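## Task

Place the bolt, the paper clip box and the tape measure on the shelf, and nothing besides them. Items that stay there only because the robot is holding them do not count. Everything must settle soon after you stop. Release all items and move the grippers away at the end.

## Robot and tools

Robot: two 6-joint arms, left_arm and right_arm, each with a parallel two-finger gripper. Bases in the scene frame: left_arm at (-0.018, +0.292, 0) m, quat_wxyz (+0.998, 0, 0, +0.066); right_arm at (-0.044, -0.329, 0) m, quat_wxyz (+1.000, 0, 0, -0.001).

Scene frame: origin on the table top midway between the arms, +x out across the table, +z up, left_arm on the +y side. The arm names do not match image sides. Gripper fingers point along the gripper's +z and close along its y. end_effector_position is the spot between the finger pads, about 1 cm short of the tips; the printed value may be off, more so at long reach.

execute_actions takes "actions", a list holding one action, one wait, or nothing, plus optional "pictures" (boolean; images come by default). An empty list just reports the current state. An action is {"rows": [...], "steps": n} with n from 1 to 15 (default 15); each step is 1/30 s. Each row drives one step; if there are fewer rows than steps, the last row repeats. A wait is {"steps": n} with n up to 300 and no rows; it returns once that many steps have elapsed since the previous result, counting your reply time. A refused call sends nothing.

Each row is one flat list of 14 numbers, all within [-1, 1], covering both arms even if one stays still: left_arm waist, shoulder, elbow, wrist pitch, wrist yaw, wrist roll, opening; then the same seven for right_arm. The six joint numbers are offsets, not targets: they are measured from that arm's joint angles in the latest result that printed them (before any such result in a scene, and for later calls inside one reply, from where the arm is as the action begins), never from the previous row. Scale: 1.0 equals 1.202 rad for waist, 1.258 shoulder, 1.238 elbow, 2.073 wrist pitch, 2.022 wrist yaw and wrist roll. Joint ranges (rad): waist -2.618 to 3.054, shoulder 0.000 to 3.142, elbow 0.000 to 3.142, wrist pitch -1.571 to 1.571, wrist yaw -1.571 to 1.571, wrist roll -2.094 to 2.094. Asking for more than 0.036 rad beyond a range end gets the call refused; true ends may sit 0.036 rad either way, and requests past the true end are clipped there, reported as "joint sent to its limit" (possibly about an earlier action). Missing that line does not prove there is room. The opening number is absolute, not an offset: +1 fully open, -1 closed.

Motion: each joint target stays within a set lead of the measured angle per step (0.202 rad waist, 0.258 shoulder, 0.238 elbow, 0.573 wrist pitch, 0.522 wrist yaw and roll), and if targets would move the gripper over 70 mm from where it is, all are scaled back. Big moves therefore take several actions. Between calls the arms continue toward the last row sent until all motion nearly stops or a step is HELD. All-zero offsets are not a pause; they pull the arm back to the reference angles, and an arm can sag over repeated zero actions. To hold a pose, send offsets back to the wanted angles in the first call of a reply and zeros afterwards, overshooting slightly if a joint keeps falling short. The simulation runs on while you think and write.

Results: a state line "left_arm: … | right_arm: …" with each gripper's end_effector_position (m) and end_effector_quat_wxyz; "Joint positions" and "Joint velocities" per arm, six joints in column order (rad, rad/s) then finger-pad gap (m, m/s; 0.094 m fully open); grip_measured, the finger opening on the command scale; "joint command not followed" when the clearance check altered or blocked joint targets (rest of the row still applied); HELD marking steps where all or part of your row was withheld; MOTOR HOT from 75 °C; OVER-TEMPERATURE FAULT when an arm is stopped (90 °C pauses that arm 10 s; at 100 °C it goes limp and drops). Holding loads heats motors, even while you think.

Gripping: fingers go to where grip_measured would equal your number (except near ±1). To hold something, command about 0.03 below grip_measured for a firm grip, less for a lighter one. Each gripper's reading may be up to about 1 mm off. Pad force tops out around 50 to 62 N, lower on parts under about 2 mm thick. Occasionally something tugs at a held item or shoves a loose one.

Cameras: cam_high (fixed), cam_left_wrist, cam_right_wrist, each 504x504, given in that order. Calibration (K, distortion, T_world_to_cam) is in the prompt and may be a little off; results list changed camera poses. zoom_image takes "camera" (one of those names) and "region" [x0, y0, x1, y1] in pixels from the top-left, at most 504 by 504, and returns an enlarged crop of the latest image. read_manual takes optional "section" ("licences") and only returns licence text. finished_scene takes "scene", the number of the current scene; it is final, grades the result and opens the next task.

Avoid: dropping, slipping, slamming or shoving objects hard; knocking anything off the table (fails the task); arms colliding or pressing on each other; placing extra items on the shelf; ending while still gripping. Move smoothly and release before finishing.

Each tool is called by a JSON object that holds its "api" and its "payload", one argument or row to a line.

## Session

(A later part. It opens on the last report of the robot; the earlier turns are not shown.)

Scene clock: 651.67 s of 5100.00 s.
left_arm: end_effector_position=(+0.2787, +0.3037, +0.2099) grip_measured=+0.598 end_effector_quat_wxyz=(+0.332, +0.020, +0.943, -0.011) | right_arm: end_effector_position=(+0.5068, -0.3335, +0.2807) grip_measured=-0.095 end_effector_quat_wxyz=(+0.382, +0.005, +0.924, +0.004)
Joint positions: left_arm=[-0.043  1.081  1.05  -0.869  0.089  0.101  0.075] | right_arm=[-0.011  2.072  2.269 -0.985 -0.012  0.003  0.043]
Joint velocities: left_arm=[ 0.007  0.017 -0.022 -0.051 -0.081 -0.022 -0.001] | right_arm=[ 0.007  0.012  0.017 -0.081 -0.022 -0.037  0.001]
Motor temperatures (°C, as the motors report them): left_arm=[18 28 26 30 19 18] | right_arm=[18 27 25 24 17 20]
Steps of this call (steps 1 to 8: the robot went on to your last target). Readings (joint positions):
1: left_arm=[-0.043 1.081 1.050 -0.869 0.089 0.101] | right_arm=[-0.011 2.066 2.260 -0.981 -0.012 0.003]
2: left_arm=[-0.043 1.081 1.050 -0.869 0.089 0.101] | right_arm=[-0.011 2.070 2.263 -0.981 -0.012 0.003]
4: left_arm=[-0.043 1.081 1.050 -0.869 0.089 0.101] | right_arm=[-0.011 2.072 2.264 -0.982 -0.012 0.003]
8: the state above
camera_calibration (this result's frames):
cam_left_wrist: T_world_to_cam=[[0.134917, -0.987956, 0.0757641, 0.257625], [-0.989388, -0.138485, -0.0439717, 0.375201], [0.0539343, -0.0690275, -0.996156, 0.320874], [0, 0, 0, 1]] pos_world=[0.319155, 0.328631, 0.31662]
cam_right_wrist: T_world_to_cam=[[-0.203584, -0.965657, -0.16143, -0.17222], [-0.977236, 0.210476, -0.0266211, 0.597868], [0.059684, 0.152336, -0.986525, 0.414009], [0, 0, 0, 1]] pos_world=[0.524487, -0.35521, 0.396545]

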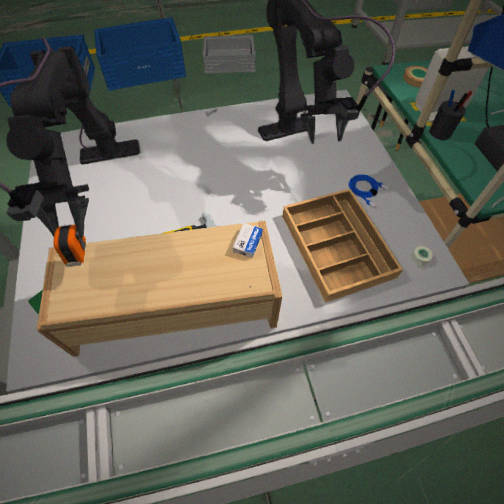

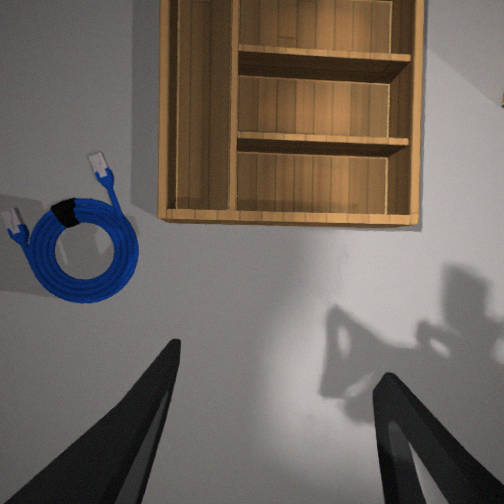

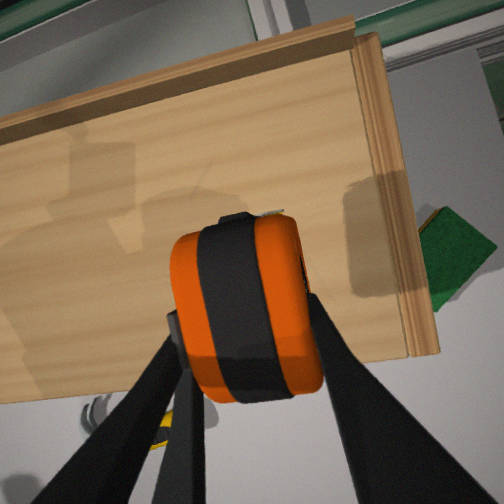

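{"api": "execute_actions", "payload": {
  "actions": [
    {"rows": [[0,0,0,0,0,0,0.6, 0,-0.009,0.033,0.017,0,0,-0.14],[0,0,0,0,0,0,0.6, 0,-0.003,0.033,0.017,0,0,-0.14],[0,0,0,0,0,0,0.6, 0,0.004,0.033,0.017,0,0,-0.14],[0,0,0,0,0,0,0.6, 0,0.012,0.033,0.017,0,0,-0.14],[0,0,0,0,0,0,0.6, 0,0.02,0.033,0.017,0,0,-0.14],[0,0,0,0,0,0,0.6, 0,0.027,0.033,0.017,0,0,-0.14],[0,0,0,0,0,0,0.6, 0,0.034,0.033,0.017,0,0,-0.14],[0,0,0,0,0,0,0.6, 0,0.04,0.033,0.017,0,0,-0.14],[0,0,0,0,0,0,0.6, 0,0.045,0.033,0.017,0,0,-0.14],[0,0,0,0,0,0,0.6, 0,0.049,0.033,0.017,0,0,-0.14],[0,0,0,0,0,0,0.6, 0,0.053,0.033,0.017,0,0,-0.14],[0,0,0,0,0,0,0.6, 0,0.056,0.033,0.017,0,0,-0.14],[0,0,0,0,0,0,0.6, 0,0.059,0.033,0.017,0,0,-0.14],[0,0,0,0,0,0,0.6, 0,0.062,0.033,0.017,0,0,-0.14],[0,0,0,0,0,0,0.6, 0,0.064,0.033,0.017,0,0,-0.14]], "steps": 15}
  ],
  "pictures": false
}}

{"api": "execute_actions", "payload": {
  "actions": [
    {"steps": 8}
  ]
}}

Scene clock: 665.57 s of 5100.00 s.
left_arm: end_effector_position=(+0.2787, +0.3037, +0.2099) grip_measured=+0.598 end_effector_quat_wxyz=(+0.332, +0.020, +0.943, -0.011) | right_arm: end_effector_position=(+0.5203, -0.3337, +0.2328) grip_measured=-0.095 end_effector_quat_wxyz=(+0.341, +0.006, +0.940, +0.004)
Joint positions: left_arm=[-0.043  1.081  1.05  -0.869  0.089  0.101  0.075] | right_arm=[-0.011  2.166  2.276 -0.986 -0.012  0.003  0.043]
Joint velocities: left_arm=[ 0.022  0.002 -0.007 -0.037 -0.022  0.051  0.001] | right_arm=[-0.017  0.193  0.002 -0.066  0.022 -0.081 -0.   ]
Motor temperatures (°C, as the motors report them): left_arm=[18 28 26 30 19 18] | right_arm=[18 30 25 25 17 20]
Steps of this call (steps 1 to 30: the robot went on to your last target; steps 31 to 90: nothing new was sent; then 10.40 s passed at rest; steps 91 to 105: all 15 steps of this action). Readings (joint positions):
91: left_arm=[-0.043 1.081 1.050 -0.869 0.089 0.101] | right_arm=[-0.011 2.072 2.271 -0.985 -0.012 0.003]
92: left_arm=[-0.043 1.081 1.050 -0.869 0.089 0.101] | right_arm=[-0.011 2.072 2.271 -0.985 -0.012 0.003]
94: left_arm=[-0.043 1.081 1.050 -0.869 0.089 0.101] | right_arm=[-0.011 2.075 2.271 -0.985 -0.012 0.003]
98: left_arm=[-0.043 1.081 1.050 -0.869 0.089 0.101] | right_arm=[-0.011 2.101 2.276 -0.985 -0.012 0.003]
105: the state above

Scene clock: 665.83 s of 5100.00 s.
left_arm: end_effector_position=(+0.2787, +0.3037, +0.2099) grip_measured=+0.598 end_effector_quat_wxyz=(+0.332, +0.020, +0.943, -0.011) | right_arm: end_effector_position=(+0.5215, -0.3338, +0.2337) grip_measured=-0.095 end_effector_quat_wxyz=(+0.343, +0.006, +0.939, +0.004)
Joint positions: left_arm=[-0.043  1.081  1.05  -0.869  0.089  0.101  0.075] | right_arm=[-0.011  2.168  2.28  -0.982 -0.012  0.003  0.043]
Joint velocities: left_arm=[-0.002  0.002 -0.007 -0.037  0.022  0.022 -0.   ] | right_arm=[-0.002  0.007  0.017 -0.022 -0.051 -0.037 -0.   ]
Motor temperatures (°C, as the motors report them): left_arm=[18 28 26 30 19 18] | right_arm=[18 30 25 25 17 20]
Steps of this call (steps 1 to 8: the robot went on to your last target). Readings (joint positions):
1: left_arm=[-0.043 1.081 1.050 -0.869 0.089 0.101] | right_arm=[-0.011 2.168 2.277 -0.981 -0.012 0.003]
2: left_arm=[-0.043 1.081 1.050 -0.869 0.089 0.101] | right_arm=[-0.011 2.168 2.279 -0.979 -0.012 0.003]
4: left_arm=[-0.043 1.081 1.050 -0.869 0.089 0.101] | right_arm=[-0.011 2.168 2.280 -0.979 -0.012 0.003]
8: the state above
camera_calibration (this result's frames):
cam_left_wrist: T_world_to_cam=[[0.134917, -0.987956, 0.0757641, 0.257625], [-0.989388, -0.138485, -0.0439717, 0.375201], [0.0539343, -0.0690275, -0.996156, 0.320874], [0, 0, 0, 1]] pos_world=[0.319155, 0.328631, 0.31662]
cam_right_wrist: T_world_to_cam=[[-0.216516, -0.965477, -0.14483, -0.174137], [-0.97603, 0.210716, 0.0544413, 0.591536], [-0.0220437, 0.153146, -0.987958, 0.410091], [0, 0, 0, 1]] pos_world=[0.548693, -0.355576, 0.347728]

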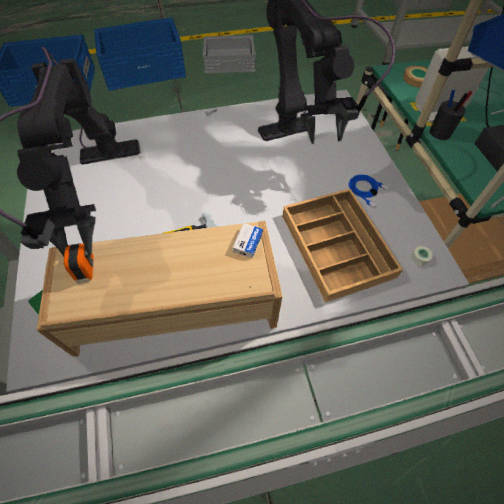

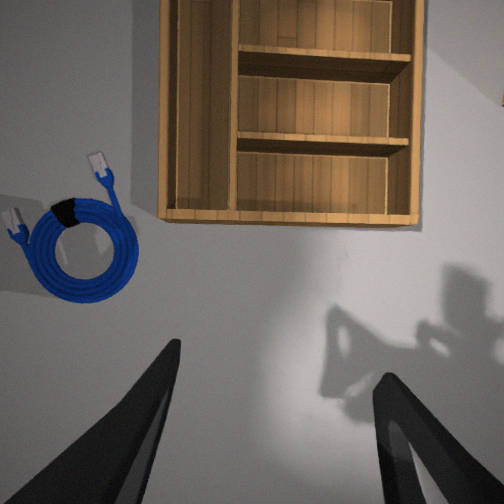

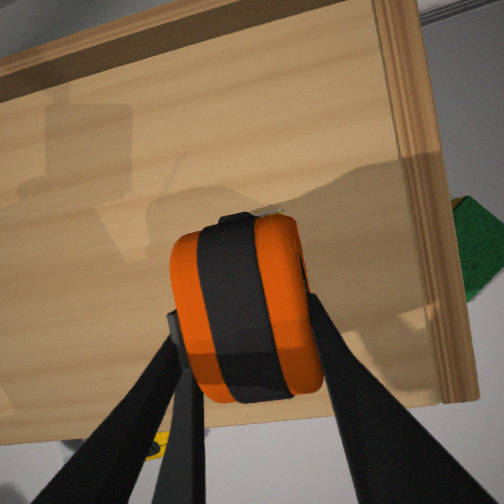

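{"api": "execute_actions", "payload": {
  "actions": [
    {"rows": [[0,0,0,0,0,0,0.6, 0,-0.012,0.02,0.008,0,0,-0.09],[0,0,0,0,0,0,0.6, 0,-0.012,0.02,0.006,0,0,-0.03],[0,0,0,0,0,0,0.6, 0,-0.012,0.018,0.005,0,0,0.05],[0,0,0,0,0,0,0.6, 0,-0.014,0.018,0.005,0,0,0.15],[0,0,0,0,0,0,0.6, 0,-0.018,0.018,0.005,0,0,0.25],[0,0,0,0,0,0,0.6, 0,-0.024,0.018,0.005,0,0,0.35],[0,0,0,0,0,0,0.6, 0,-0.032,0.017,0.005,0,0,0.45],[0,0,0,0,0,0,0.6, 0,-0.042,0.014,0.005,0,0,0.55],[0,0,0,0,0,0,0.6, 0,-0.054,0.009,0.005,0,0,0.6],[0,0,0,0,0,0,0.6, 0,-0.068,0.002,0.005,0,0,0.6],[0,0,0,0,0,0,0.6, 0,-0.083,-0.007,0.005,0,0,0.6],[0,0,0,0,0,0,0.6, 0,-0.099,-0.018,0.005,0,0,0.6],[0,0,0,0,0,0,0.6, 0,-0.116,-0.031,0.005,0,0,0.6],[0,0,0,0,0,0,0.6, 0,-0.134,-0.046,0.005,0,0,0.6],[0,0,0,0,0,0,0.6, 0,-0.152,-0.063,0.005,0,0,0.6]], "steps": 15}
  ],
  "pictures": false
}}

{"api": "execute_actions", "payload": {
  "actions": [
    {"rows": [[0,0,0,0,0,0,0.6, 0,-0.078,-0.048,0.007,0,0,0.6],[0,0,0,0,0,0,0.6, 0,-0.096,-0.068,0.01,0,0,0.6],[0,0,0,0,0,0,0.6, 0,-0.114,-0.089,0.013,0,0,0.6],[0,0,0,0,0,0,0.6, 0,-0.132,-0.111,0.016,0,0,0.6],[0,0,0,0,0,0,0.6, 0.004,-0.15,-0.133,0.02,0,0,0.6],[0,0,0,0,0,0,0.6, 0.012,-0.168,-0.155,0.024,0,0,0.6],[0,0,0,0,0,0,0.6, 0.024,-0.186,-0.177,0.028,0,0,0.6],[0,0,0,0,0,0,0.6, 0.04,-0.203,-0.199,0.032,0,0,0.6],[0,0,0,0,0,0,0.6, 0.06,-0.22,-0.221,0.036,0,0,0.6],[0,0,0,0,0,0,0.6, 0.084,-0.236,-0.243,0.04,0,0,0.6],[0,0,0,0,0,0,0.6, 0.112,-0.252,-0.265,0.044,0,0,0.6],[0,0,0,0,0,0,0.6, 0.143,-0.267,-0.287,0.048,0,0,0.6],[0,0,0,0,0,0,0.6, 0.177,-0.281,-0.309,0.052,0,0,0.6],[0,0,0,0,0,0,0.6, 0.213,-0.294,-0.331,0.056,0,0,0.6],[0,0,0,0,0,0,0.6, 0.25,-0.306,-0.353,0.06,0,0,0.6]], "steps": 15}
  ],
  "pictures": false
}}

{"api": "execute_actions", "payload": {
  "actions": [
    {"rows": [[0,0,0,0,0,0,0.6, 0.107,-0.055,-0.064,0.03,0,0,0.6],[0,0,0,0,0,0,0.6, 0.144,-0.066,-0.086,0.035,0,0,0.6],[0,0,0,0,0,0,0.6, 0.181,-0.076,-0.108,0.04,0,0,0.6],[0,0,0,0,0,0,0.6, 0.218,-0.086,-0.13,0.045,0,0,0.6],[0,0,0,0,0,0,0.6, 0.255,-0.095,-0.152,0.05,0,0,0.6],[0,0,0,0,0,0,0.6, 0.292,-0.104,-0.174,0.055,0,0,0.6],[0,0,0,0,0,0,0.6, 0.329,-0.112,-0.196,0.06,0,0,0.6],[0,0,0,0,0,0,0.6, 0.366,-0.12,-0.218,0.065,0,0,0.6],[0,0,0,0,0,0,0.6, 0.403,-0.127,-0.24,0.07,0,0,0.6],[0,0,0,0,0,0,0.6, 0.44,-0.134,-0.262,0.075,0,0,0.6],[0,0,0,0,0,0,0.6, 0.477,-0.14,-0.284,0.08,0,0,0.6],[0,0,0,0,0,0,0.6, 0.514,-0.146,-0.305,0.085,0,0,0.6],[0,0,0,0,0,0,0.6, 0.551,-0.151,-0.326,0.09,0,0,0.6],[0,0,0,0,0,0,0.6, 0.588,-0.156,-0.346,0.095,0,0,0.6],[0,0,0,0,0,0,0.6, 0.625,-0.16,-0.366,0.10,0,0,0.6]], "steps": 15}
  ],
  "pictures": false
}}

{"api": "execute_actions", "payload": {
  "actions": [
    {"rows": [[0,0,0,0,0,0,0.6, 0.107,-0.03,-0.058,0.035,0,0,0.6],[0,0,0,0,0,0,0.6, 0.144,-0.033,-0.077,0.04,0,0,0.6],[0,0,0,0,0,0,0.6, 0.181,-0.036,-0.096,0.045,0,0,0.6],[0,0,0,0,0,0,0.6, 0.218,-0.039,-0.114,0.05,0,0,0.6],[0,0,0,0,0,0,0.6, 0.255,-0.042,-0.132,0.055,0,0,0.6],[0,0,0,0,0,0,0.6, 0.292,-0.044,-0.15,0.06,0,0,0.6],[0,0,0,0,0,0,0.6, 0.329,-0.046,-0.167,0.065,0,0,0.6],[0,0,0,0,0,0,0.6, 0.366,-0.048,-0.184,0.07,0,0,0.6],[0,0,0,0,0,0,0.6, 0.403,-0.05,-0.2,0.075,0,0,0.6],[0,0,0,0,0,0,0.6, 0.44,-0.051,-0.216,0.08,0,0,0.6],[0,0,0,0,0,0,0.6, 0.476,-0.052,-0.231,0.085,0,0,0.6],[0,0,0,0,0,0,0.6, 0.511,-0.053,-0.246,0.09,0,0,0.6],[0,0,0,0,0,0,0.6, 0.545,-0.054,-0.26,0.095,0,0,0.6],[0,0,0,0,0,0,0.6, 0.578,-0.055,-0.273,0.10,0,0,0.6],[0,0,0,0,0,0,0.6, 0.61,-0.055,-0.285,0.105,0,0,0.6]], "steps": 15}
  ],
  "pictures": false
}}

{"api": "execute_actions", "payload": {
  "actions": [
    {"rows": [[0,0,0,0,0,0,0.6, 0.093,-0.015,-0.038,0.033,0,0,0.6],[0,0,0,0,0,0,0.6, 0.122,-0.015,-0.048,0.036,0,0,0.6],[0,0,0,0,0,0,0.6, 0.149,-0.015,-0.057,0.039,0,0,0.6],[0,0,0,0,0,0,0.6, 0.174,-0.015,-0.065,0.041,0,0,0.6],[0,0,0,0,0,0,0.6, 0.197,-0.015,-0.072,0.043,0,0,0.6],[0,0,0,0,0,0,0.6, 0.218,-0.015,-0.078,0.044,0,0,0.6],[0,0,0,0,0,0,0.6, 0.237,-0.015,-0.083,0.045,0,0,0.6],[0,0,0,0,0,0,0.6, 0.254,-0.015,-0.087,0.045,0,0,0.6],[0,0,0,0,0,0,0.6, 0.269,-0.015,-0.09,0.045,0,0,0.6],[0,0,0,0,0,0,0.6, 0.282,-0.015,-0.092,0.045,0,0,0.6],[0,0,0,0,0,0,0.6, 0.293,-0.015,-0.093,0.045,0,0,0.6],[0,0,0,0,0,0,0.6, 0.301,-0.015,-0.093,0.045,0,0,0.6],[0,0,0,0,0,0,0.6, 0.307,-0.015,-0.093,0.045,0,0,0.6],[0,0,0,0,0,0,0.6, 0.31,-0.015,-0.093,0.045,0,0,0.6],[0,0,0,0,0,0,0.6, 0.312,-0.015,-0.093,0.045,0,0,0.6]], "steps": 15}
  ],
  "pictures": false
}}

{"api": "execute_actions", "payload": {
  "actions": [
    {"steps": 6}
  ]
}}

Scene clock: 745.90 s of 5100.00 s.
left_arm: end_effector_position=(+0.2787, +0.3037, +0.2099) grip_measured=+0.598 end_effector_quat_wxyz=(+0.332, +0.020, +0.943, -0.011) | right_arm: end_effector_position=(+0.5021, -0.3335, +0.2850) grip_measured=+0.597 end_effector_quat_wxyz=(+0.385, +0.005, +0.923, +0.003)
Joint positions: left_arm=[-0.043  1.081  1.05  -0.869  0.089  0.101  0.075] | right_arm=[-0.011  2.046  2.242 -0.976 -0.012  0.003  0.075]
Joint velocities: left_arm=[-0.012 -0.012  0.012  0.066  0.007  0.007  0.   ] | right_arm=[ 0.002 -0.808 -0.427 -0.007 -0.022 -0.051  0.   ]
Motor temperatures (°C, as the motors report them): left_arm=[18 27 26 30 18 18] | right_arm=[18 35 26 26 17 20]
Steps of this call (steps 1 to 15: the robot went on to your last target; steps 16 to 90: nothing new was sent; then 76.57 s passed at rest; steps 91 to 105: all 15 steps of this action). Readings (joint positions):
91: left_arm=[-0.043 1.081 1.050 -0.869 0.089 0.101] | right_arm=[-0.011 2.168 2.280 -0.984 -0.012 0.003]
92: left_arm=[-0.043 1.081 1.050 -0.869 0.089 0.101] | right_arm=[-0.011 2.168 2.280 -0.986 -0.012 0.003]
94: left_arm=[-0.043 1.081 1.050 -0.869 0.089 0.101] | right_arm=[-0.011 2.168 2.280 -0.984 -0.012 0.003]
98: left_arm=[-0.043 1.081 1.050 -0.869 0.089 0.101] | right_arm=[-0.011 2.159 2.280 -0.982 -0.012 0.003]
105: the state above

Scene clock: 746.40 s of 5100.00 s.
left_arm: end_effector_position=(+0.2787, +0.3037, +0.2099) grip_measured=+0.598 end_effector_quat_wxyz=(+0.332, +0.020, +0.943, -0.011) | right_arm: end_effector_position=(+0.4205, -0.2324, +0.3167) grip_measured=+0.597 end_effector_quat_wxyz=(+0.413, -0.091, +0.905, +0.045)
Joint positions: left_arm=[-0.043  1.081  1.05  -0.869  0.089  0.101  0.075] | right_arm=[ 0.203  1.703  1.867 -0.878 -0.007  0.003  0.075]
Joint velocities: left_arm=[ 0.002  0.012 -0.002  0.022 -0.11   0.037 -0.001] | right_arm=[ 1.272 -0.383 -0.813  0.168  0.007  0.037  0.   ]
Motor temperatures (°C, as the motors report them): left_arm=[18 27 26 30 18 18] | right_arm=[18 35 26 26 17 20]
Steps of this call (steps 1 to 15: all 15 steps of this action). Readings (joint positions):
1: left_arm=[-0.043 1.081 1.050 -0.869 0.089 0.101] | right_arm=[-0.011 2.017 2.225 -0.974 -0.012 0.003]
2: left_arm=[-0.043 1.081 1.050 -0.869 0.089 0.101] | right_arm=[-0.011 1.987 2.207 -0.970 -0.012 0.003]
4: left_arm=[-0.043 1.081 1.050 -0.869 0.089 0.101] | right_arm=[-0.011 1.928 2.165 -0.959 -0.012 0.003]
8: left_arm=[-0.043 1.081 1.050 -0.869 0.089 0.101] | right_arm=[-0.002 1.823 2.065 -0.931 -0.011 0.003]
15: the state above

Scene clock: 746.90 s of 5100.00 s.
left_arm: end_effector_position=(+0.2787, +0.3037, +0.2099) grip_measured=+0.598 end_effector_quat_wxyz=(+0.332, +0.020, +0.943, -0.011) | right_arm: end_effector_position=(+0.2337, +0.0075, +0.2562) grip_measured=+0.597 end_effector_quat_wxyz=(+0.353, -0.390, +0.833, +0.170)
Joint positions: left_arm=[-0.043  1.081  1.05  -0.869  0.089  0.101  0.075] | right_arm=[ 0.878  1.53   1.473 -0.709 -0.008  0.003  0.075]
Joint velocities: left_arm=[-0.002  0.002 -0.002 -0.022 -0.022 -0.022 -0.002] | right_arm=[ 1.219 -0.144 -0.755  0.33  -0.051  0.007 -0.   ]
Motor temperatures (°C, as the motors report them): left_arm=[18 27 26 30 18 18] | right_arm=[18 35 26 26 17 20]
Steps of this call (steps 1 to 15: all 15 steps of this action). Readings (joint positions):
1: left_arm=[-0.043 1.081 1.050 -0.869 0.089 0.101] | right_arm=[0.250 1.690 1.840 -0.869 -0.007 0.003]
2: left_arm=[-0.043 1.081 1.050 -0.869 0.089 0.101] | right_arm=[0.297 1.677 1.812 -0.858 -0.007 0.003]
4: left_arm=[-0.043 1.081 1.050 -0.869 0.089 0.101] | right_arm=[0.391 1.649 1.760 -0.834 -0.008 0.003]
8: left_arm=[-0.043 1.081 1.050 -0.869 0.089 0.101] | right_arm=[0.570 1.592 1.657 -0.786 -0.008 0.003]
15: the state above

Scene clock: 747.40 s of 5100.00 s.
left_arm: end_effector_position=(+0.2787, +0.3037, +0.2099) grip_measured=+0.598 end_effector_quat_wxyz=(+0.332, +0.020, +0.943, -0.011) | right_arm: end_effector_position=(-0.0350, +0.0819, +0.1723) grip_measured=+0.598 end_effector_quat_wxyz=(-0.246, +0.654, -0.672, -0.247)
Joint positions: left_arm=[-0.043  1.081  1.05  -0.869  0.089  0.101  0.075] | right_arm=[ 1.545  1.487  1.162 -0.535 -0.01   0.003  0.075]
Joint velocities: left_arm=[-0.007 -0.002  0.002 -0.007 -0.095  0.051 -0.   ] | right_arm=[ 1.116 -0.017 -0.471  0.212 -0.051 -0.081  0.   ]
Motor temperatures (°C, as the motors report them): left_arm=[18 27 26 30 18 18] | right_arm=[18 35 25 26 17 20]
Steps of this call (steps 1 to 15: all 15 steps of this action). Readings (joint positions):
1: left_arm=[-0.043 1.081 1.050 -0.869 0.089 0.101] | right_arm=[0.924 1.526 1.449 -0.698 -0.008 0.003]
2: left_arm=[-0.043 1.081 1.050 -0.869 0.089 0.101] | right_arm=[0.969 1.523 1.426 -0.685 -0.008 0.003]
4: left_arm=[-0.043 1.081 1.050 -0.869 0.089 0.101] | right_arm=[1.062 1.517 1.382 -0.658 -0.008 0.003]
8: left_arm=[-0.043 1.081 1.050 -0.869 0.089 0.101] | right_arm=[1.243 1.500 1.296 -0.609 -0.009 0.003]
15: the state above

Scene clock: 747.90 s of 5100.00 s.
left_arm: end_effector_position=(+0.2787, +0.3037, +0.2099) grip_measured=+0.598 end_effector_quat_wxyz=(+0.332, +0.020, +0.943, -0.011) | right_arm: end_effector_position=(-0.1808, +0.0506, +0.1438) grip_measured=+0.598 end_effector_quat_wxyz=(-0.191, +0.768, -0.543, -0.280)
Joint positions: left_arm=[-0.043  1.081  1.05  -0.869  0.089  0.101  0.075] | right_arm=[ 1.911  1.487  1.062 -0.456 -0.012  0.003  0.075]
Joint velocities: left_arm=[-0.017  0.007 -0.007 -0.051 -0.007 -0.066  0.   ] | right_arm=[ 0.129  0.002  0.012 -0.007 -0.022 -0.081 -0.   ]
Motor temperatures (°C, as the motors report them): left_arm=[18 27 26 30 18 18] | right_arm=[18 34 25 26 17 20]
Steps of this call (steps 1 to 15: all 15 steps of this action). Readings (joint positions):
1: left_arm=[-0.043 1.081 1.050 -0.869 0.089 0.101] | right_arm=[1.585 1.487 1.148 -0.525 -0.010 0.003]
2: left_arm=[-0.043 1.081 1.050 -0.869 0.089 0.101] | right_arm=[1.625 1.487 1.134 -0.515 -0.010 0.003]
4: left_arm=[-0.043 1.081 1.050 -0.869 0.089 0.101] | right_arm=[1.699 1.487 1.112 -0.495 -0.011 0.003]
8: left_arm=[-0.043 1.081 1.050 -0.869 0.089 0.101] | right_arm=[1.813 1.487 1.080 -0.468 -0.012 0.003]
15: the state above

Scene clock: 748.10 s of 5100.00 s.
left_arm: end_effector_position=(+0.2787, +0.3037, +0.2099) grip_measured=+0.598 end_effector_quat_wxyz=(+0.332, +0.020, +0.943, -0.011) | right_arm: end_effector_position=(-0.1829, +0.0511, +0.1447) grip_measured=+0.598 end_effector_quat_wxyz=(-0.192, +0.769, -0.541, -0.282)
Joint positions: left_arm=[-0.043  1.081  1.05  -0.869  0.089  0.101  0.075] | right_arm=[ 1.916  1.487  1.062 -0.45  -0.012  0.003  0.075]
Joint velocities: left_arm=[-0.017 -0.002  0.017  0.022 -0.022 -0.007 -0.002] | right_arm=[-0.007 -0.002 -0.012 -0.007  0.037 -0.037 -0.   ]
Motor temperatures (°C, as the motors report them): left_arm=[18 27 26 30 18 18] | right_arm=[18 34 25 26 17 20]
Steps of this call (steps 1 to 6: the robot went on to your last target). Readings (joint positions):
1: left_arm=[-0.043 1.081 1.050 -0.869 0.089 0.101] | right_arm=[1.914 1.487 1.062 -0.454 -0.012 0.003]
2: left_arm=[-0.043 1.081 1.050 -0.869 0.089 0.101] | right_arm=[1.916 1.487 1.062 -0.453 -0.012 0.003]
4: left_arm=[-0.043 1.081 1.050 -0.869 0.089 0.101] | right_arm=[1.916 1.487 1.062 -0.451 -0.012 0.003]
6: the state above
camera_calibration (this result's frames):
cam_left_wrist: T_world_to_cam=[[0.134917, -0.987956, 0.0757641, 0.257625], [-0.989388, -0.138485, -0.0439717, 0.375201], [0.0539343, -0.0690275, -0.996156, 0.320874], [0, 0, 0, 1]] pos_world=[0.319155, 0.328631, 0.31662]
cam_right_wrist: T_world_to_cam=[[0.980582, 0.133072, -0.144052, 0.194802], [0.142634, -0.988064, 0.0581746, 0.0931435], [-0.134591, -0.0775916, -0.987859, 0.238888], [0, 0, 0, 1]] pos_world=[-0.172153, 0.0846448, 0.258631]

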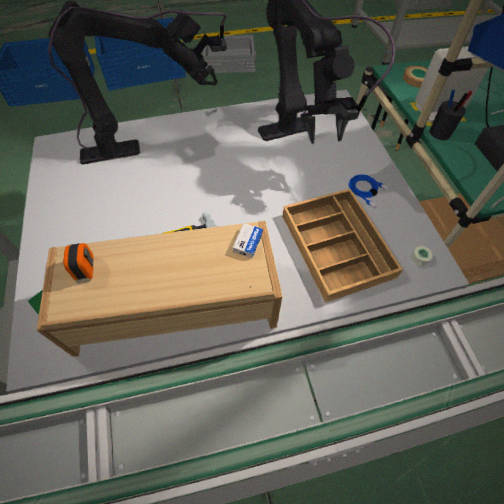

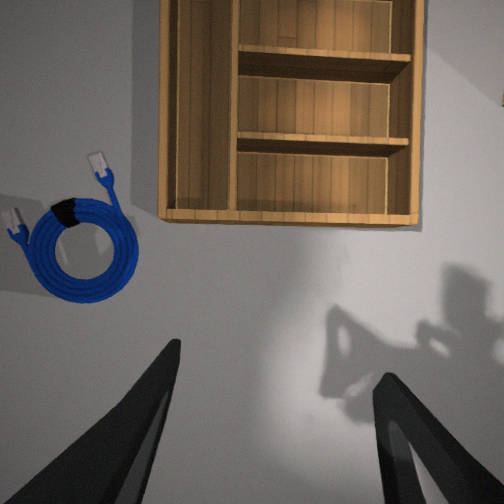

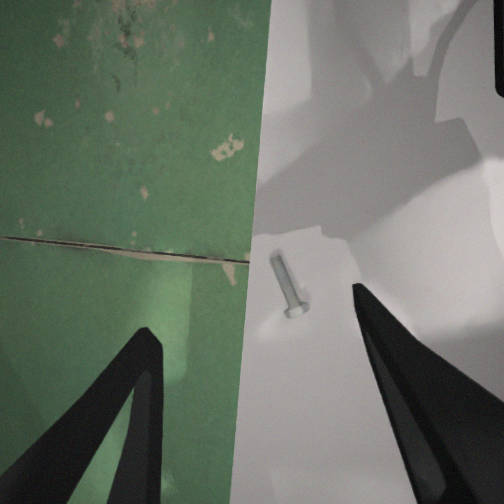

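{"api": "zoom_image", "payload": {
  "camera": "cam_right_wrist",
  "region": [230, 230, 350, 340]
}}

Region (230, 230, 350, 340) of cam_right_wrist's 504x504 image, scaled by 4.200, with more detail than that image has; it fills the top 462 rows of this view, and the rest is white.

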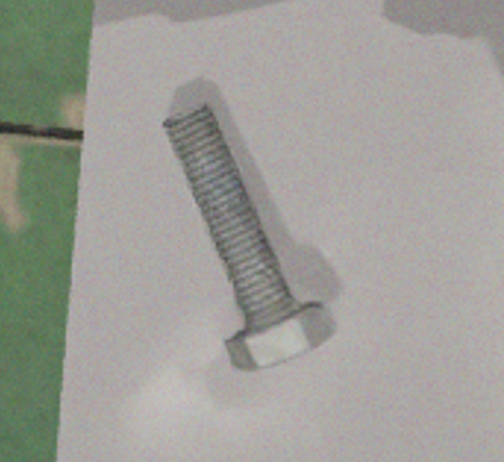

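{"api": "execute_actions", "payload": {
  "actions": [
    {"rows": [[0,0,0,0,0,0,0.6, -0.004,0.005,0.015,-0.006,-0.01,-0.01,0.55],[0,0,0,0,0,0,0.6, -0.008,0.014,0.022,-0.012,-0.017,-0.022,0.5],[0,0,0,0,0,0,0.6, -0.013,0.028,0.028,-0.018,-0.024,-0.036,0.45],[0,0,0,0,0,0,0.6, -0.018,0.045,0.034,-0.023,-0.031,-0.05,0.4],[0,0,0,0,0,0,0.6, -0.023,0.064,0.04,-0.028,-0.038,-0.064,0.35],[0,0,0,0,0,0,0.6, -0.028,0.084,0.045,-0.032,-0.044,-0.078,0.3],[0,0,0,0,0,0,0.6, -0.033,0.104,0.05,-0.035,-0.049,-0.091,0.25],[0,0,0,0,0,0,0.6, -0.037,0.124,0.054,-0.037,-0.053,-0.102,0.2],[0,0,0,0,0,0,0.6, -0.041,0.144,0.057,-0.038,-0.056,-0.111,0.15],[0,0,0,0,0,0,0.6, -0.044,0.163,0.059,-0.038,-0.057,-0.117,0.1],[0,0,0,0,0,0,0.6, -0.046,0.18,0.061,-0.038,-0.057,-0.121,0.05],[0,0,0,0,0,0,0.6, -0.046,0.195,0.061,-0.038,-0.057,-0.121,0.0],[0,0,0,0,0,0,0.6, -0.046,0.207,0.061,-0.038,-0.057,-0.121,-0.05],[0,0,0,0,0,0,0.6, -0.046,0.216,0.061,-0.038,-0.057,-0.121,-0.1],[0,0,0,0,0,0,0.6, -0.046,0.221,0.061,-0.038,-0.057,-0.121,-0.1]], "steps": 15}
  ],
  "pictures": false
}}

{"api": "execute_actions", "payload": {
  "actions": [
    {"steps": 8}
  ]
}}

Scene clock: 785.03 s of 5100.00 s.
left_arm: end_effector_position=(+0.2787, +0.3037, +0.2099) grip_measured=+0.598 end_effector_quat_wxyz=(+0.332, +0.020, +0.943, -0.011) | right_arm: end_effector_position=(-0.1790, +0.0517, +0.0571) grip_measured=-0.092 end_effector_quat_wxyz=(-0.108, +0.844, -0.490, -0.192)
Joint positions: left_arm=[-0.043  1.081  1.05  -0.869  0.089  0.101  0.075] | right_arm=[ 1.866  1.75   1.117 -0.505 -0.103 -0.204  0.043]
Joint velocities: left_arm=[ 0.007 -0.022 -0.027 -0.022 -0.037  0.022 -0.   ] | right_arm=[-0.007  0.481 -0.017 -0.095 -0.095 -0.183 -0.01 ]
Motor temperatures (°C, as the motors report them): left_arm=[18 26 26 30 18 18] | right_arm=[18 30 24 26 17 20]
Steps of this call (steps 1 to 15: the robot went on to your last target; steps 16 to 90: nothing new was sent; then 33.43 s passed at rest; steps 91 to 105: all 15 steps of this action). Readings (joint positions):
91: left_arm=[-0.043 1.081 1.050 -0.869 0.089 0.101] | right_arm=[1.916 1.487 1.062 -0.448 -0.013 0.001]
92: left_arm=[-0.043 1.081 1.050 -0.869 0.089 0.101] | right_arm=[1.915 1.487 1.062 -0.449 -0.017 -0.004]
94: left_arm=[-0.043 1.081 1.050 -0.869 0.089 0.101] | right_arm=[1.911 1.497 1.070 -0.459 -0.032 -0.028]
98: left_arm=[-0.043 1.081 1.050 -0.869 0.089 0.101] | right_arm=[1.889 1.576 1.105 -0.476 -0.070 -0.105]
105: the state above

Scene clock: 785.30 s of 5100.00 s.
left_arm: end_effector_position=(+0.2787, +0.3037, +0.2099) grip_measured=+0.598 end_effector_quat_wxyz=(+0.332, +0.020, +0.943, -0.011) | right_arm: end_effector_position=(-0.1789, +0.0458, +0.0463) grip_measured=-0.097 end_effector_quat_wxyz=(-0.092, +0.853, -0.482, -0.179)
Joint positions: left_arm=[-0.043  1.081  1.05  -0.869  0.089  0.101  0.075] | right_arm=[ 1.866  1.774  1.117 -0.522 -0.113 -0.227  0.042]
Joint velocities: left_arm=[-0.002 -0.007 -0.007 -0.037  0.066 -0.022 -0.001] | right_arm=[ 0.007  0.002  0.012  0.022 -0.125 -0.037  0.   ]
Motor temperatures (°C, as the motors report them): left_arm=[18 26 26 30 18 18] | right_arm=[18 30 24 25 17 20]
Steps of this call (steps 1 to 8: the robot went on to your last target). Readings (joint positions):
1: left_arm=[-0.043 1.081 1.050 -0.869 0.089 0.101] | right_arm=[1.866 1.763 1.117 -0.510 -0.106 -0.210]
2: left_arm=[-0.043 1.081 1.050 -0.869 0.089 0.101] | right_arm=[1.866 1.771 1.117 -0.515 -0.107 -0.214]
4: left_arm=[-0.043 1.081 1.050 -0.869 0.089 0.101] | right_arm=[1.866 1.774 1.117 -0.521 -0.110 -0.221]
8: the state above
camera_calibration (this result's frames):
cam_left_wrist: T_world_to_cam=[[0.134917, -0.987956, 0.0757641, 0.257625], [-0.989388, -0.138485, -0.0439717, 0.375201], [0.0539343, -0.0690275, -0.996156, 0.320874], [0, 0, 0, 1]] pos_world=[0.319155, 0.328631, 0.31662]
cam_right_wrist: T_world_to_cam=[[0.950968, 0.298048, -0.0826276, 0.161685], [0.308138, -0.889967, 0.33617, 0.105232], [0.026659, -0.345148, -0.93817, 0.18059], [0, 0, 0, 1]] pos_world=[-0.190998, 0.107793, 0.147408]

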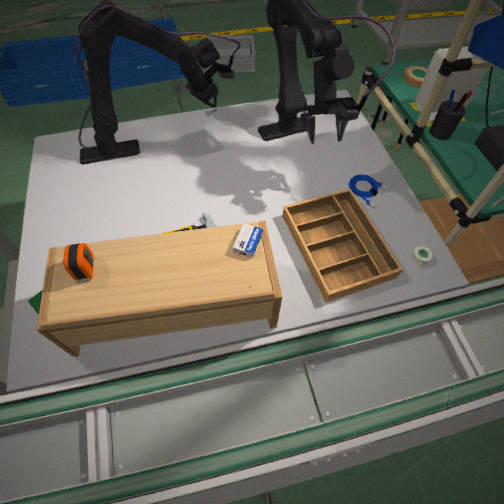

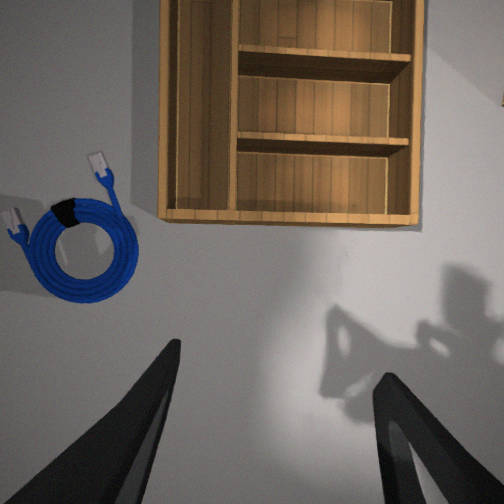

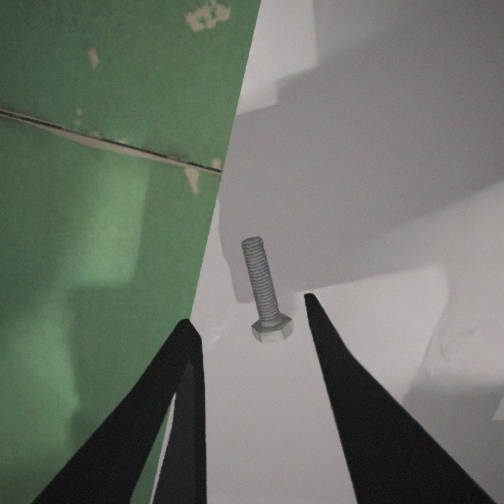

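{"api": "execute_actions", "payload": {
  "actions": [
    {"rows": [[0,0,0,0,0,0,0.6, 0,0,0,0.008,0,0,-0.1],[0,0,0,0,0,0,0.6, 0,0,-0.006,0.014,0,0,-0.1],[0,0,0,0,0,0,0.6, 0,0.003,-0.012,0.021,0,0,-0.1],[0,0,0,0,0,0,0.6, 0,0.007,-0.017,0.028,0,0,-0.1],[0,0,0,0,0,0,0.6, 0,0.011,-0.022,0.035,0,0,-0.1],[0,0,0,0,0,0,0.6, 0,0.015,-0.028,0.042,0,0,-0.1],[0,0,0,0,0,0,0.6, 0,0.019,-0.034,0.048,0,0,-0.1],[0,0,0,0,0,0,0.6, 0,0.023,-0.039,0.054,0,0,-0.1],[0,0,0,0,0,0,0.6, 0,0.027,-0.044,0.059,0,0,-0.1],[0,0,0,0,0,0,0.6, 0,0.03,-0.049,0.063,0,0,-0.1],[0,0,0,0,0,0,0.6, 0,0.033,-0.053,0.065,0,0,-0.1],[0,0,0,0,0,0,0.6, 0,0.036,-0.057,0.066,0,0,-0.1],[0,0,0,0,0,0,0.6, 0,0.038,-0.06,0.066,0,0,-0.1],[0,0,0,0,0,0,0.6, 0,0.04,-0.063,0.066,0,0,-0.1],[0,0,0,0,0,0,0.6, 0,0.041,-0.065,0.066,0,0,-0.1]], "steps": 15}
  ],
  "pictures": false
}}

{"api": "execute_actions", "payload": {
  "actions": [
    {"steps": 8}
  ]
}}

Scene clock: 806.30 s of 5100.00 s.
left_arm: end_effector_position=(+0.2787, +0.3037, +0.2099) grip_measured=+0.598 end_effector_quat_wxyz=(+0.332, +0.020, +0.943, -0.011) | right_arm: end_effector_position=(-0.1798, +0.0480, +0.0235) grip_measured=-0.097 end_effector_quat_wxyz=(-0.098, +0.853, -0.478, -0.185)
Joint positions: left_arm=[-0.043  1.081  1.05  -0.869  0.089  0.101  0.075] | right_arm=[ 1.866  1.813  1.058 -0.408 -0.114 -0.232  0.042]
Joint velocities: left_arm=[-0.007 -0.007 -0.007  0.066  0.051 -0.022 -0.   ] | right_arm=[-0.012  0.12  -0.129  0.007 -0.007 -0.007 -0.   ]
Motor temperatures (°C, as the motors report them): left_arm=[18 26 26 30 18 18] | right_arm=[18 30 25 24 17 20]
Steps of this call (steps 1 to 30: the robot went on to your last target; steps 31 to 90: nothing new was sent; then 17.50 s passed at rest; steps 91 to 105: all 15 steps of this action). Readings (joint positions):
91: left_arm=[-0.043 1.081 1.050 -0.869 0.089 0.101] | right_arm=[1.866 1.774 1.117 -0.521 -0.114 -0.232]
92: left_arm=[-0.043 1.081 1.050 -0.869 0.089 0.101] | right_arm=[1.866 1.774 1.117 -0.519 -0.114 -0.232]
94: left_arm=[-0.043 1.081 1.050 -0.869 0.089 0.101] | right_arm=[1.866 1.774 1.117 -0.508 -0.114 -0.232]
98: left_arm=[-0.043 1.081 1.050 -0.869 0.089 0.101] | right_arm=[1.866 1.777 1.101 -0.461 -0.114 -0.232]
105: the state above

Scene clock: 806.57 s of 5100.00 s.
left_arm: end_effector_position=(+0.2787, +0.3037, +0.2099) grip_measured=+0.598 end_effector_quat_wxyz=(+0.332, +0.020, +0.943, -0.011) | right_arm: end_effector_position=(-0.1793, +0.0462, +0.0187) grip_measured=-0.097 end_effector_quat_wxyz=(-0.095, +0.853, -0.479, -0.183)
Joint positions: left_arm=[-0.043  1.081  1.05  -0.869  0.089  0.101  0.075] | right_arm=[ 1.866  1.82   1.048 -0.4   -0.114 -0.232  0.042]
Joint velocities: left_arm=[-0.017 -0.012  0.017 -0.037 -0.081 -0.066  0.   ] | right_arm=[ 0.002 -0.002 -0.007  0.022  0.081  0.037  0.   ]
Motor temperatures (°C, as the motors report them): left_arm=[18 26 26 30 18 18] | right_arm=[18 30 25 24 17 20]
Steps of this call (steps 1 to 8: the robot went on to your last target). Readings (joint positions):
1: left_arm=[-0.043 1.081 1.050 -0.869 0.089 0.101] | right_arm=[1.866 1.816 1.053 -0.408 -0.114 -0.232]
2: left_arm=[-0.043 1.081 1.050 -0.869 0.089 0.101] | right_arm=[1.866 1.819 1.051 -0.408 -0.114 -0.232]
4: left_arm=[-0.043 1.081 1.050 -0.869 0.089 0.101] | right_arm=[1.866 1.820 1.048 -0.407 -0.114 -0.232]
8: the state above
camera_calibration (this result's frames):
cam_left_wrist: T_world_to_cam=[[0.134917, -0.987956, 0.0757641, 0.257625], [-0.989388, -0.138485, -0.0439717, 0.375201], [0.0539343, -0.0690275, -0.996156, 0.320874], [0, 0, 0, 1]] pos_world=[0.319155, 0.328631, 0.31662]
cam_right_wrist: T_world_to_cam=[[0.949258, 0.303614, -0.0820202, 0.159093], [0.313377, -0.891144, 0.328112, 0.116152], [0.0265277, -0.337167, -0.941071, 0.154505], [0, 0, 0, 1]] pos_world=[-0.191518, 0.107299, 0.120338]

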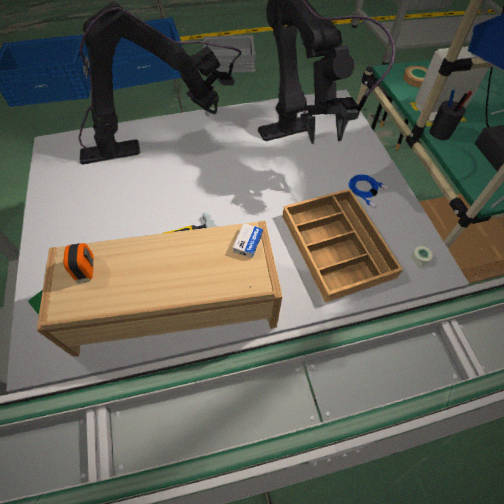

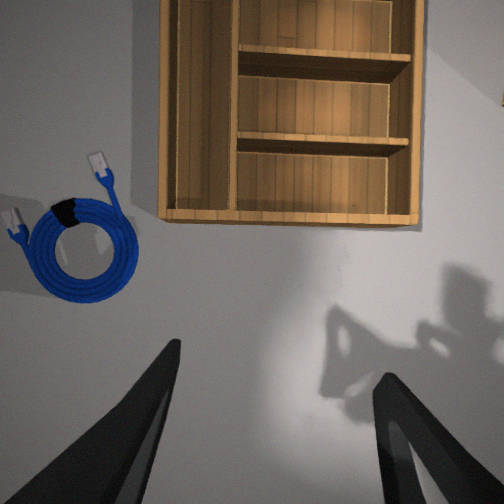

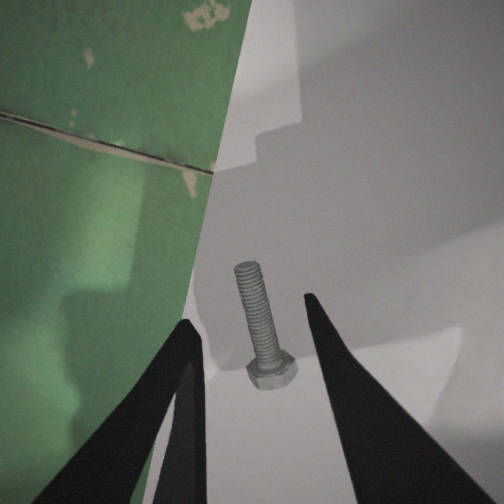

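{"api": "execute_actions", "payload": {
  "actions": []
}}

Scene clock: 829.73 s of 5100.00 s.
left_arm: end_effector_position=(+0.2787, +0.3037, +0.2099) grip_measured=+0.598 end_effector_quat_wxyz=(+0.332, +0.020, +0.943, -0.011) | right_arm: end_effector_position=(-0.1796, +0.0473, +0.0192) grip_measured=-0.097 end_effector_quat_wxyz=(-0.097, +0.853, -0.478, -0.184)
Joint positions: left_arm=[-0.043  1.081  1.05  -0.869  0.089  0.101  0.075] | right_arm=[ 1.866  1.82   1.048 -0.395 -0.114 -0.232  0.042]
Joint velocities: left_arm=[-0.002 -0.007 -0.002 -0.022  0.007 -0.022 -0.   ] | right_arm=[-0.017 -0.012 -0.007 -0.11  -0.007 -0.051  0.   ]
Motor temperatures (°C, as the motors report them): left_arm=[18 26 26 30 18 18] | right_arm=[18 30 24 24 17 20]
Steps of this call (steps 1 to 30: the robot went on to your last target; steps 31 to 90: nothing new was sent; then 20.17 s passed at rest). Readings (joint positions):
1: left_arm=[-0.043 1.081 1.050 -0.869 0.089 0.101] | right_arm=[1.866 1.820 1.048 -0.399 -0.114 -0.232]
2: left_arm=[-0.043 1.081 1.050 -0.869 0.089 0.101] | right_arm=[1.866 1.820 1.048 -0.398 -0.114 -0.232]
4: left_arm=[-0.043 1.081 1.050 -0.869 0.089 0.101] | right_arm=[1.866 1.820 1.048 -0.397 -0.114 -0.232]
8: left_arm=[-0.043 1.081 1.050 -0.869 0.089 0.101] | right_arm=[1.866 1.820 1.048 -0.395 -0.114 -0.232]
90: the state above
All arms were judged still, so your last target was given up. Only a new action makes them travel on or press farther. Fingers that are still opening or closing keep moving.
camera_calibration (this result's frames):
cam_left_wrist: T_world_to_cam=[[0.134917, -0.987956, 0.0757641, 0.257625], [-0.989388, -0.138485, -0.0439717, 0.375201], [0.0539343, -0.0690275, -0.996156, 0.320874], [0, 0, 0, 1]] pos_world=[0.319155, 0.328631, 0.31662]
cam_right_wrist: T_world_to_cam=[[0.949141, 0.304003, -0.0819358, 0.159072], [0.313843, -0.892691, 0.323429, 0.117308], [0.02518, -0.332694, -0.942698, 0.154907], [0, 0, 0, 1]] pos_world=[-0.191698, 0.107898, 0.121123]

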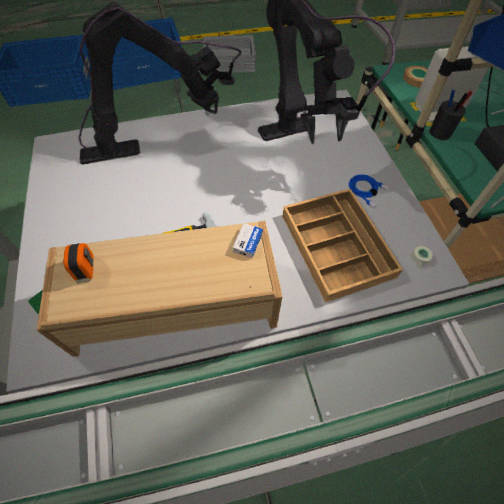

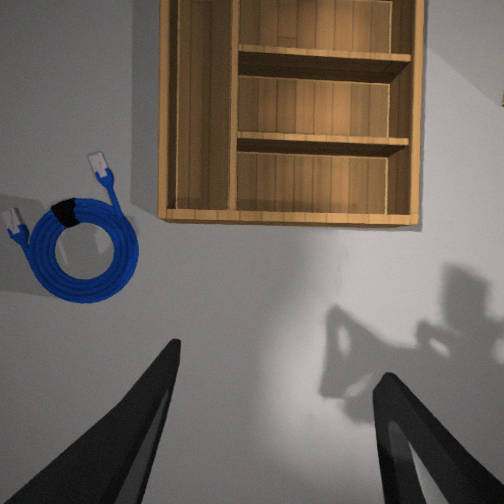

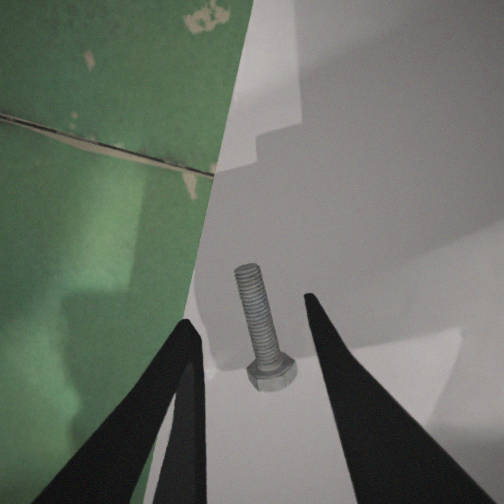

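{"api": "execute_actions", "payload": {
  "actions": [
    {"rows": [[0,0,0,0,0,0,0.6, 0,0.003,-0.005,0.002,0,0,-0.15],[0,0,0,0,0,0,0.6, 0,0.006,-0.010,0.004,0,0,-0.2],[0,0,0,0,0,0,0.6, 0,0.009,-0.015,0.006,0,0,-0.25],[0,0,0,0,0,0,0.6, 0,0.012,-0.019,0.007,0,0,-0.3],[0,0,0,0,0,0,0.6, 0,0.012,-0.019,0.007,0,0,-0.35],[0,0,0,0,0,0,0.6, 0,0.012,-0.019,0.007,0,0,-0.4],[0,0,0,0,0,0,0.6, 0,0.012,-0.019,0.007,0,0,-0.45],[0,0,0,0,0,0,0.6, 0,0.012,-0.019,0.007,0,0,-0.5],[0,0,0,0,0,0,0.6, 0,0.012,-0.019,0.007,0,0,-0.55]], "steps": 15}
  ]
}}

Scene clock: 836.33 s of 5100.00 s.
left_arm: end_effector_position=(+0.2787, +0.3037, +0.2099) grip_measured=+0.598 end_effector_quat_wxyz=(+0.332, +0.020, +0.943, -0.011) | right_arm: end_effector_position=(-0.1799, +0.0483, +0.0196) grip_measured=-0.547 end_effector_quat_wxyz=(-0.098, +0.853, -0.478, -0.186)
Joint positions: left_arm=[-0.043  1.081  1.05  -0.869  0.089  0.101  0.075] | right_arm=[ 1.866  1.82   1.048 -0.39  -0.114 -0.232  0.021]
Joint velocities: left_arm=[ 0.002  0.012  0.002  0.051  0.007 -0.007 -0.001] | right_arm=[-0.002 -0.012 -0.022 -0.081 -0.022 -0.066 -0.001]
Motor temperatures (°C, as the motors report them): left_arm=[18 26 26 30 18 18] | right_arm=[18 30 24 24 17 20]
Steps of this call (steps 1 to 90: nothing new was sent; then 3.10 s passed at rest; steps 91 to 105: all 15 steps of this action). Readings (joint positions):
91: left_arm=[-0.043 1.081 1.050 -0.869 0.089 0.101] | right_arm=[1.866 1.820 1.048 -0.395 -0.114 -0.232]
92: left_arm=[-0.043 1.081 1.050 -0.869 0.089 0.101] | right_arm=[1.866 1.820 1.048 -0.395 -0.114 -0.232]
94: left_arm=[-0.043 1.081 1.050 -0.869 0.089 0.101] | right_arm=[1.866 1.820 1.048 -0.394 -0.114 -0.232]
98: left_arm=[-0.043 1.081 1.050 -0.869 0.089 0.101] | right_arm=[1.866 1.820 1.048 -0.391 -0.114 -0.232]
105: the state above
camera_calibration (this result's frames):
cam_left_wrist: T_world_to_cam=[[0.134917, -0.987956, 0.0757641, 0.257625], [-0.989388, -0.138485, -0.0439717, 0.375201], [0.0539343, -0.0690275, -0.996156, 0.320874], [0, 0, 0, 1]] pos_world=[0.319155, 0.328631, 0.31662]
cam_right_wrist: T_world_to_cam=[[0.949033, 0.304362, -0.0818562, 0.159052], [0.314267, -0.894099, 0.319098, 0.118376], [0.0239339, -0.328559, -0.94418, 0.155273], [0, 0, 0, 1]] pos_world=[-0.191864, 0.108447, 0.121851]

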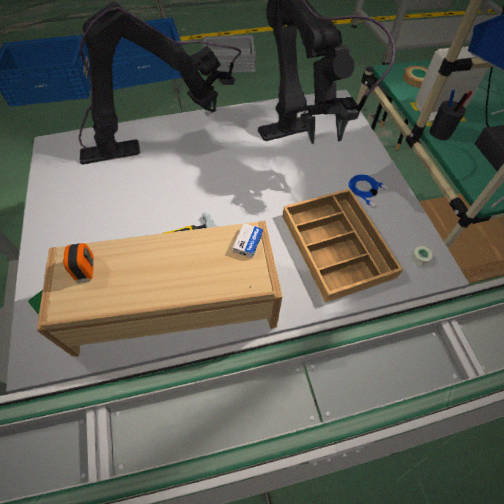

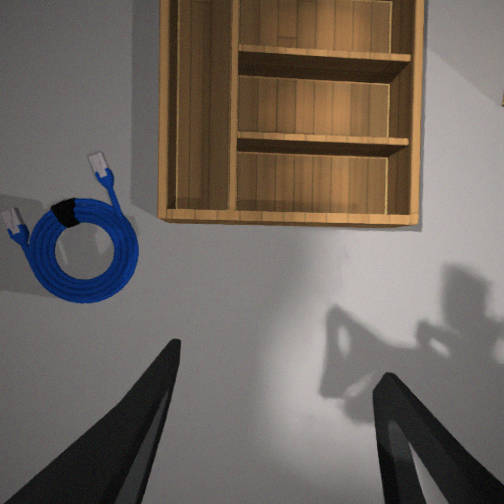

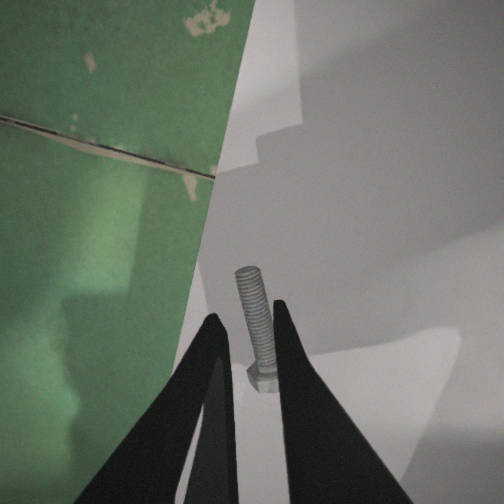

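{"api": "execute_actions", "payload": {
  "actions": [
    {"rows": [[0,0,0,0,0,0,0.6, 0,0.008,-0.012,0,0,0,-0.55],[0,0,0,0,0,0,0.6, 0,0.014,-0.018,0,0,0,-0.55],[0,0,0,0,0,0,0.6, 0,0.018,-0.022,0,0,0,-0.55],[0,0,0,0,0,0,0.6, 0,0.022,-0.026,0,0,0,-0.55],[0,0,0,0,0,0,0.6, 0,0.025,-0.03,0,0,0,-0.55]], "steps": 12}
  ],
  "pictures": false
}}

Scene clock: 841.30 s of 5100.00 s.
left_arm: end_effector_position=(+0.2787, +0.3037, +0.2099) grip_measured=+0.598 end_effector_quat_wxyz=(+0.332, +0.020, +0.943, -0.011) | right_arm: end_effector_position=(-0.1790, +0.0451, +0.0123) grip_measured=-0.547 end_effector_quat_wxyz=(-0.094, +0.854, -0.479, -0.181)
Joint positions: left_arm=[-0.043  1.081  1.05  -0.869  0.089  0.101  0.075] | right_arm=[ 1.866  1.832  1.036 -0.38  -0.114 -0.232  0.021]
Joint velocities: left_arm=[ 0.012 -0.012  0.012 -0.051 -0.037 -0.081 -0.001] | right_arm=[-0.022 -0.012  0.002  0.022 -0.051 -0.022  0.   ]
Motor temperatures (°C, as the motors report them): left_arm=[18 26 26 30 18 18] | right_arm=[18 30 24 24 17 20]
Steps of this call (steps 1 to 15: the robot went on to your last target; steps 16 to 90: nothing new was sent; then 1.57 s passed at rest; steps 91 to 102: all 12 steps of this action). Readings (joint positions):
91: left_arm=[-0.043 1.081 1.050 -0.869 0.089 0.101] | right_arm=[1.866 1.820 1.048 -0.390 -0.114 -0.232]
92: left_arm=[-0.043 1.081 1.050 -0.869 0.089 0.101] | right_arm=[1.866 1.820 1.048 -0.390 -0.114 -0.232]
94: left_arm=[-0.043 1.081 1.050 -0.869 0.089 0.101] | right_arm=[1.866 1.823 1.048 -0.390 -0.114 -0.232]
98: left_arm=[-0.043 1.081 1.050 -0.869 0.089 0.101] | right_arm=[1.866 1.832 1.036 -0.384 -0.114 -0.232]
102: the state above

{"api": "execute_actions", "payload": {
  "actions": [
    {"rows": [[0,0,0,0,0,0,0.6, 0,0,0,0,0,0,-0.58],[0,0,0,0,0,0,0.6, 0,0,0,0,0,0,-0.61],[0,0,0,0,0,0,0.6, 0,0,0,0,0,0,-0.64],[0,0,0,0,0,0,0.6, 0,0,0,0,0,0,-0.67],[0,0,0,0,0,0,0.6, 0,0,0,0,0,0,-0.70],[0,0,0,0,0,0,0.6, 0,0,0,0,0,0,-0.72],[0,0,0,0,0,0,0.6, 0,0,0,0,0,0,-0.74],[0,0,0,0,0,0,0.6, 0,0,0,0,0,0,-0.76],[0,0,0,0,0,0,0.6, 0,0,0,0,0,0,-0.78],[0,0,0,0,0,0,0.6, 0,0,0,0,0,0,-0.80],[0,0,0,0,0,0,0.6, 0,0,0,0,0,0,-0.82],[0,0,0,0,0,0,0.6, 0,0,0,0,0,0,-0.84]], "steps": 15}
  ],
  "pictures": false
}}

{"api": "execute_actions", "payload": {
  "actions": [
    {"steps": 5}
  ]
}}

Scene clock: 847.10 s of 5100.00 s.
left_arm: end_effector_position=(+0.2787, +0.3037, +0.2099) grip_measured=+0.598 end_effector_quat_wxyz=(+0.332, +0.020, +0.943, -0.011) | right_arm: end_effector_position=(-0.1791, +0.0455, +0.0125) grip_measured=-0.831 end_effector_quat_wxyz=(-0.094, +0.854, -0.479, -0.182)
Joint positions: left_arm=[-0.043  1.081  1.05  -0.869  0.089  0.101  0.075] | right_arm=[ 1.866  1.832  1.036 -0.378 -0.114 -0.232  0.008]
Joint velocities: left_arm=[-0.007  0.002 -0.012 -0.037 -0.022 -0.051  0.   ] | right_arm=[ 0.012  0.002 -0.017  0.007 -0.037 -0.037 -0.001]
Motor temperatures (°C, as the motors report them): left_arm=[18 26 26 30 18 18] | right_arm=[18 29 24 24 17 20]
Steps of this call (steps 1 to 15: the robot went on to your last target; steps 16 to 90: nothing new was sent; then 2.30 s passed at rest; steps 91 to 105: all 15 steps of this action). Readings (joint positions):
91: left_arm=[-0.043 1.081 1.050 -0.869 0.089 0.101] | right_arm=[1.866 1.832 1.036 -0.379 -0.114 -0.232]
92: left_arm=[-0.043 1.081 1.050 -0.869 0.089 0.101] | right_arm=[1.866 1.832 1.036 -0.379 -0.114 -0.232]
94: left_arm=[-0.043 1.081 1.050 -0.869 0.089 0.101] | right_arm=[1.866 1.832 1.036 -0.378 -0.114 -0.232]
98: left_arm=[-0.043 1.081 1.050 -0.869 0.089 0.101] | right_arm=[1.866 1.832 1.036 -0.378 -0.114 -0.232]
105: the state above

Scene clock: 847.27 s of 5100.00 s.
left_arm: end_effector_position=(+0.2787, +0.3037, +0.2099) grip_measured=+0.598 end_effector_quat_wxyz=(+0.332, +0.020, +0.943, -0.011) | right_arm: end_effector_position=(-0.1791, +0.0455, +0.0125) grip_measured=-0.832 end_effector_quat_wxyz=(-0.094, +0.854, -0.479, -0.182)
Joint positions: left_arm=[-0.043  1.081  1.05  -0.869  0.089  0.101  0.075] | right_arm=[ 1.866  1.832  1.036 -0.378 -0.114 -0.232  0.008]
Joint velocities: left_arm=[-0.012  0.007 -0.007  0.007  0.022  0.007  0.001] | right_arm=[ 0.002 -0.002  0.007 -0.037  0.051 -0.066 -0.001]
Motor temperatures (°C, as the motors report them): left_arm=[18 26 26 30 18 18] | right_arm=[18 29 24 24 17 20]
Steps of this call (steps 1 to 5: the robot went on to your last target). Readings (joint positions):
1: left_arm=[-0.043 1.081 1.050 -0.869 0.089 0.101] | right_arm=[1.866 1.832 1.036 -0.378 -0.114 -0.232]
2: left_arm=[-0.043 1.081 1.050 -0.869 0.089 0.101] | right_arm=[1.866 1.832 1.036 -0.378 -0.114 -0.232]
4: left_arm=[-0.043 1.081 1.050 -0.869 0.089 0.101] | right_arm=[1.866 1.832 1.036 -0.378 -0.114 -0.232]
5: the state above
camera_calibration (this result's frames):
cam_left_wrist: T_world_to_cam=[[0.134917, -0.987956, 0.0757641, 0.257625], [-0.989388, -0.138485, -0.0439717, 0.375201], [0.0539343, -0.0690275, -0.996156, 0.320874], [0, 0, 0, 1]] pos_world=[0.319155, 0.328631, 0.31662]
cam_right_wrist: T_world_to_cam=[[0.949322, 0.303404, -0.0820647, 0.158615], [0.313123, -0.890302, 0.330631, 0.117399], [0.0272525, -0.339572, -0.940185, 0.148629], [0, 0, 0, 1]] pos_world=[-0.191387, 0.106866, 0.11394]

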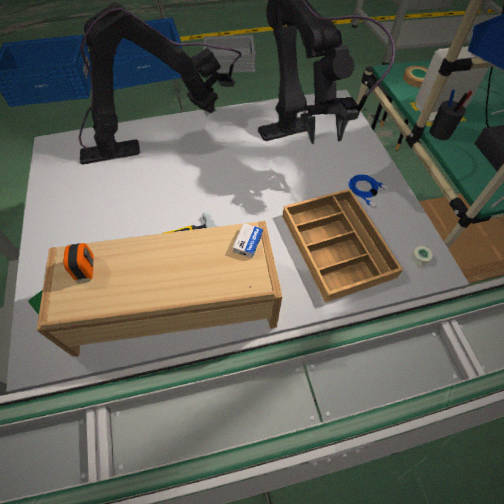

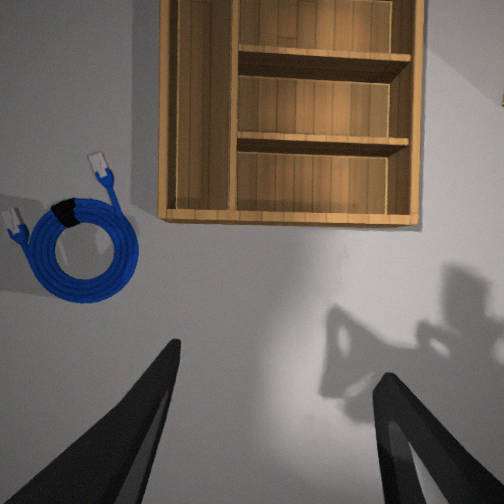

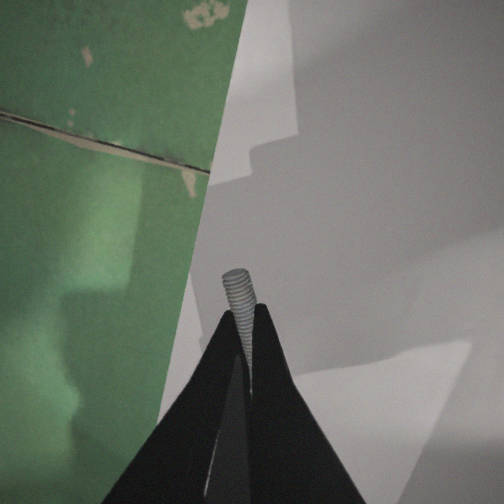

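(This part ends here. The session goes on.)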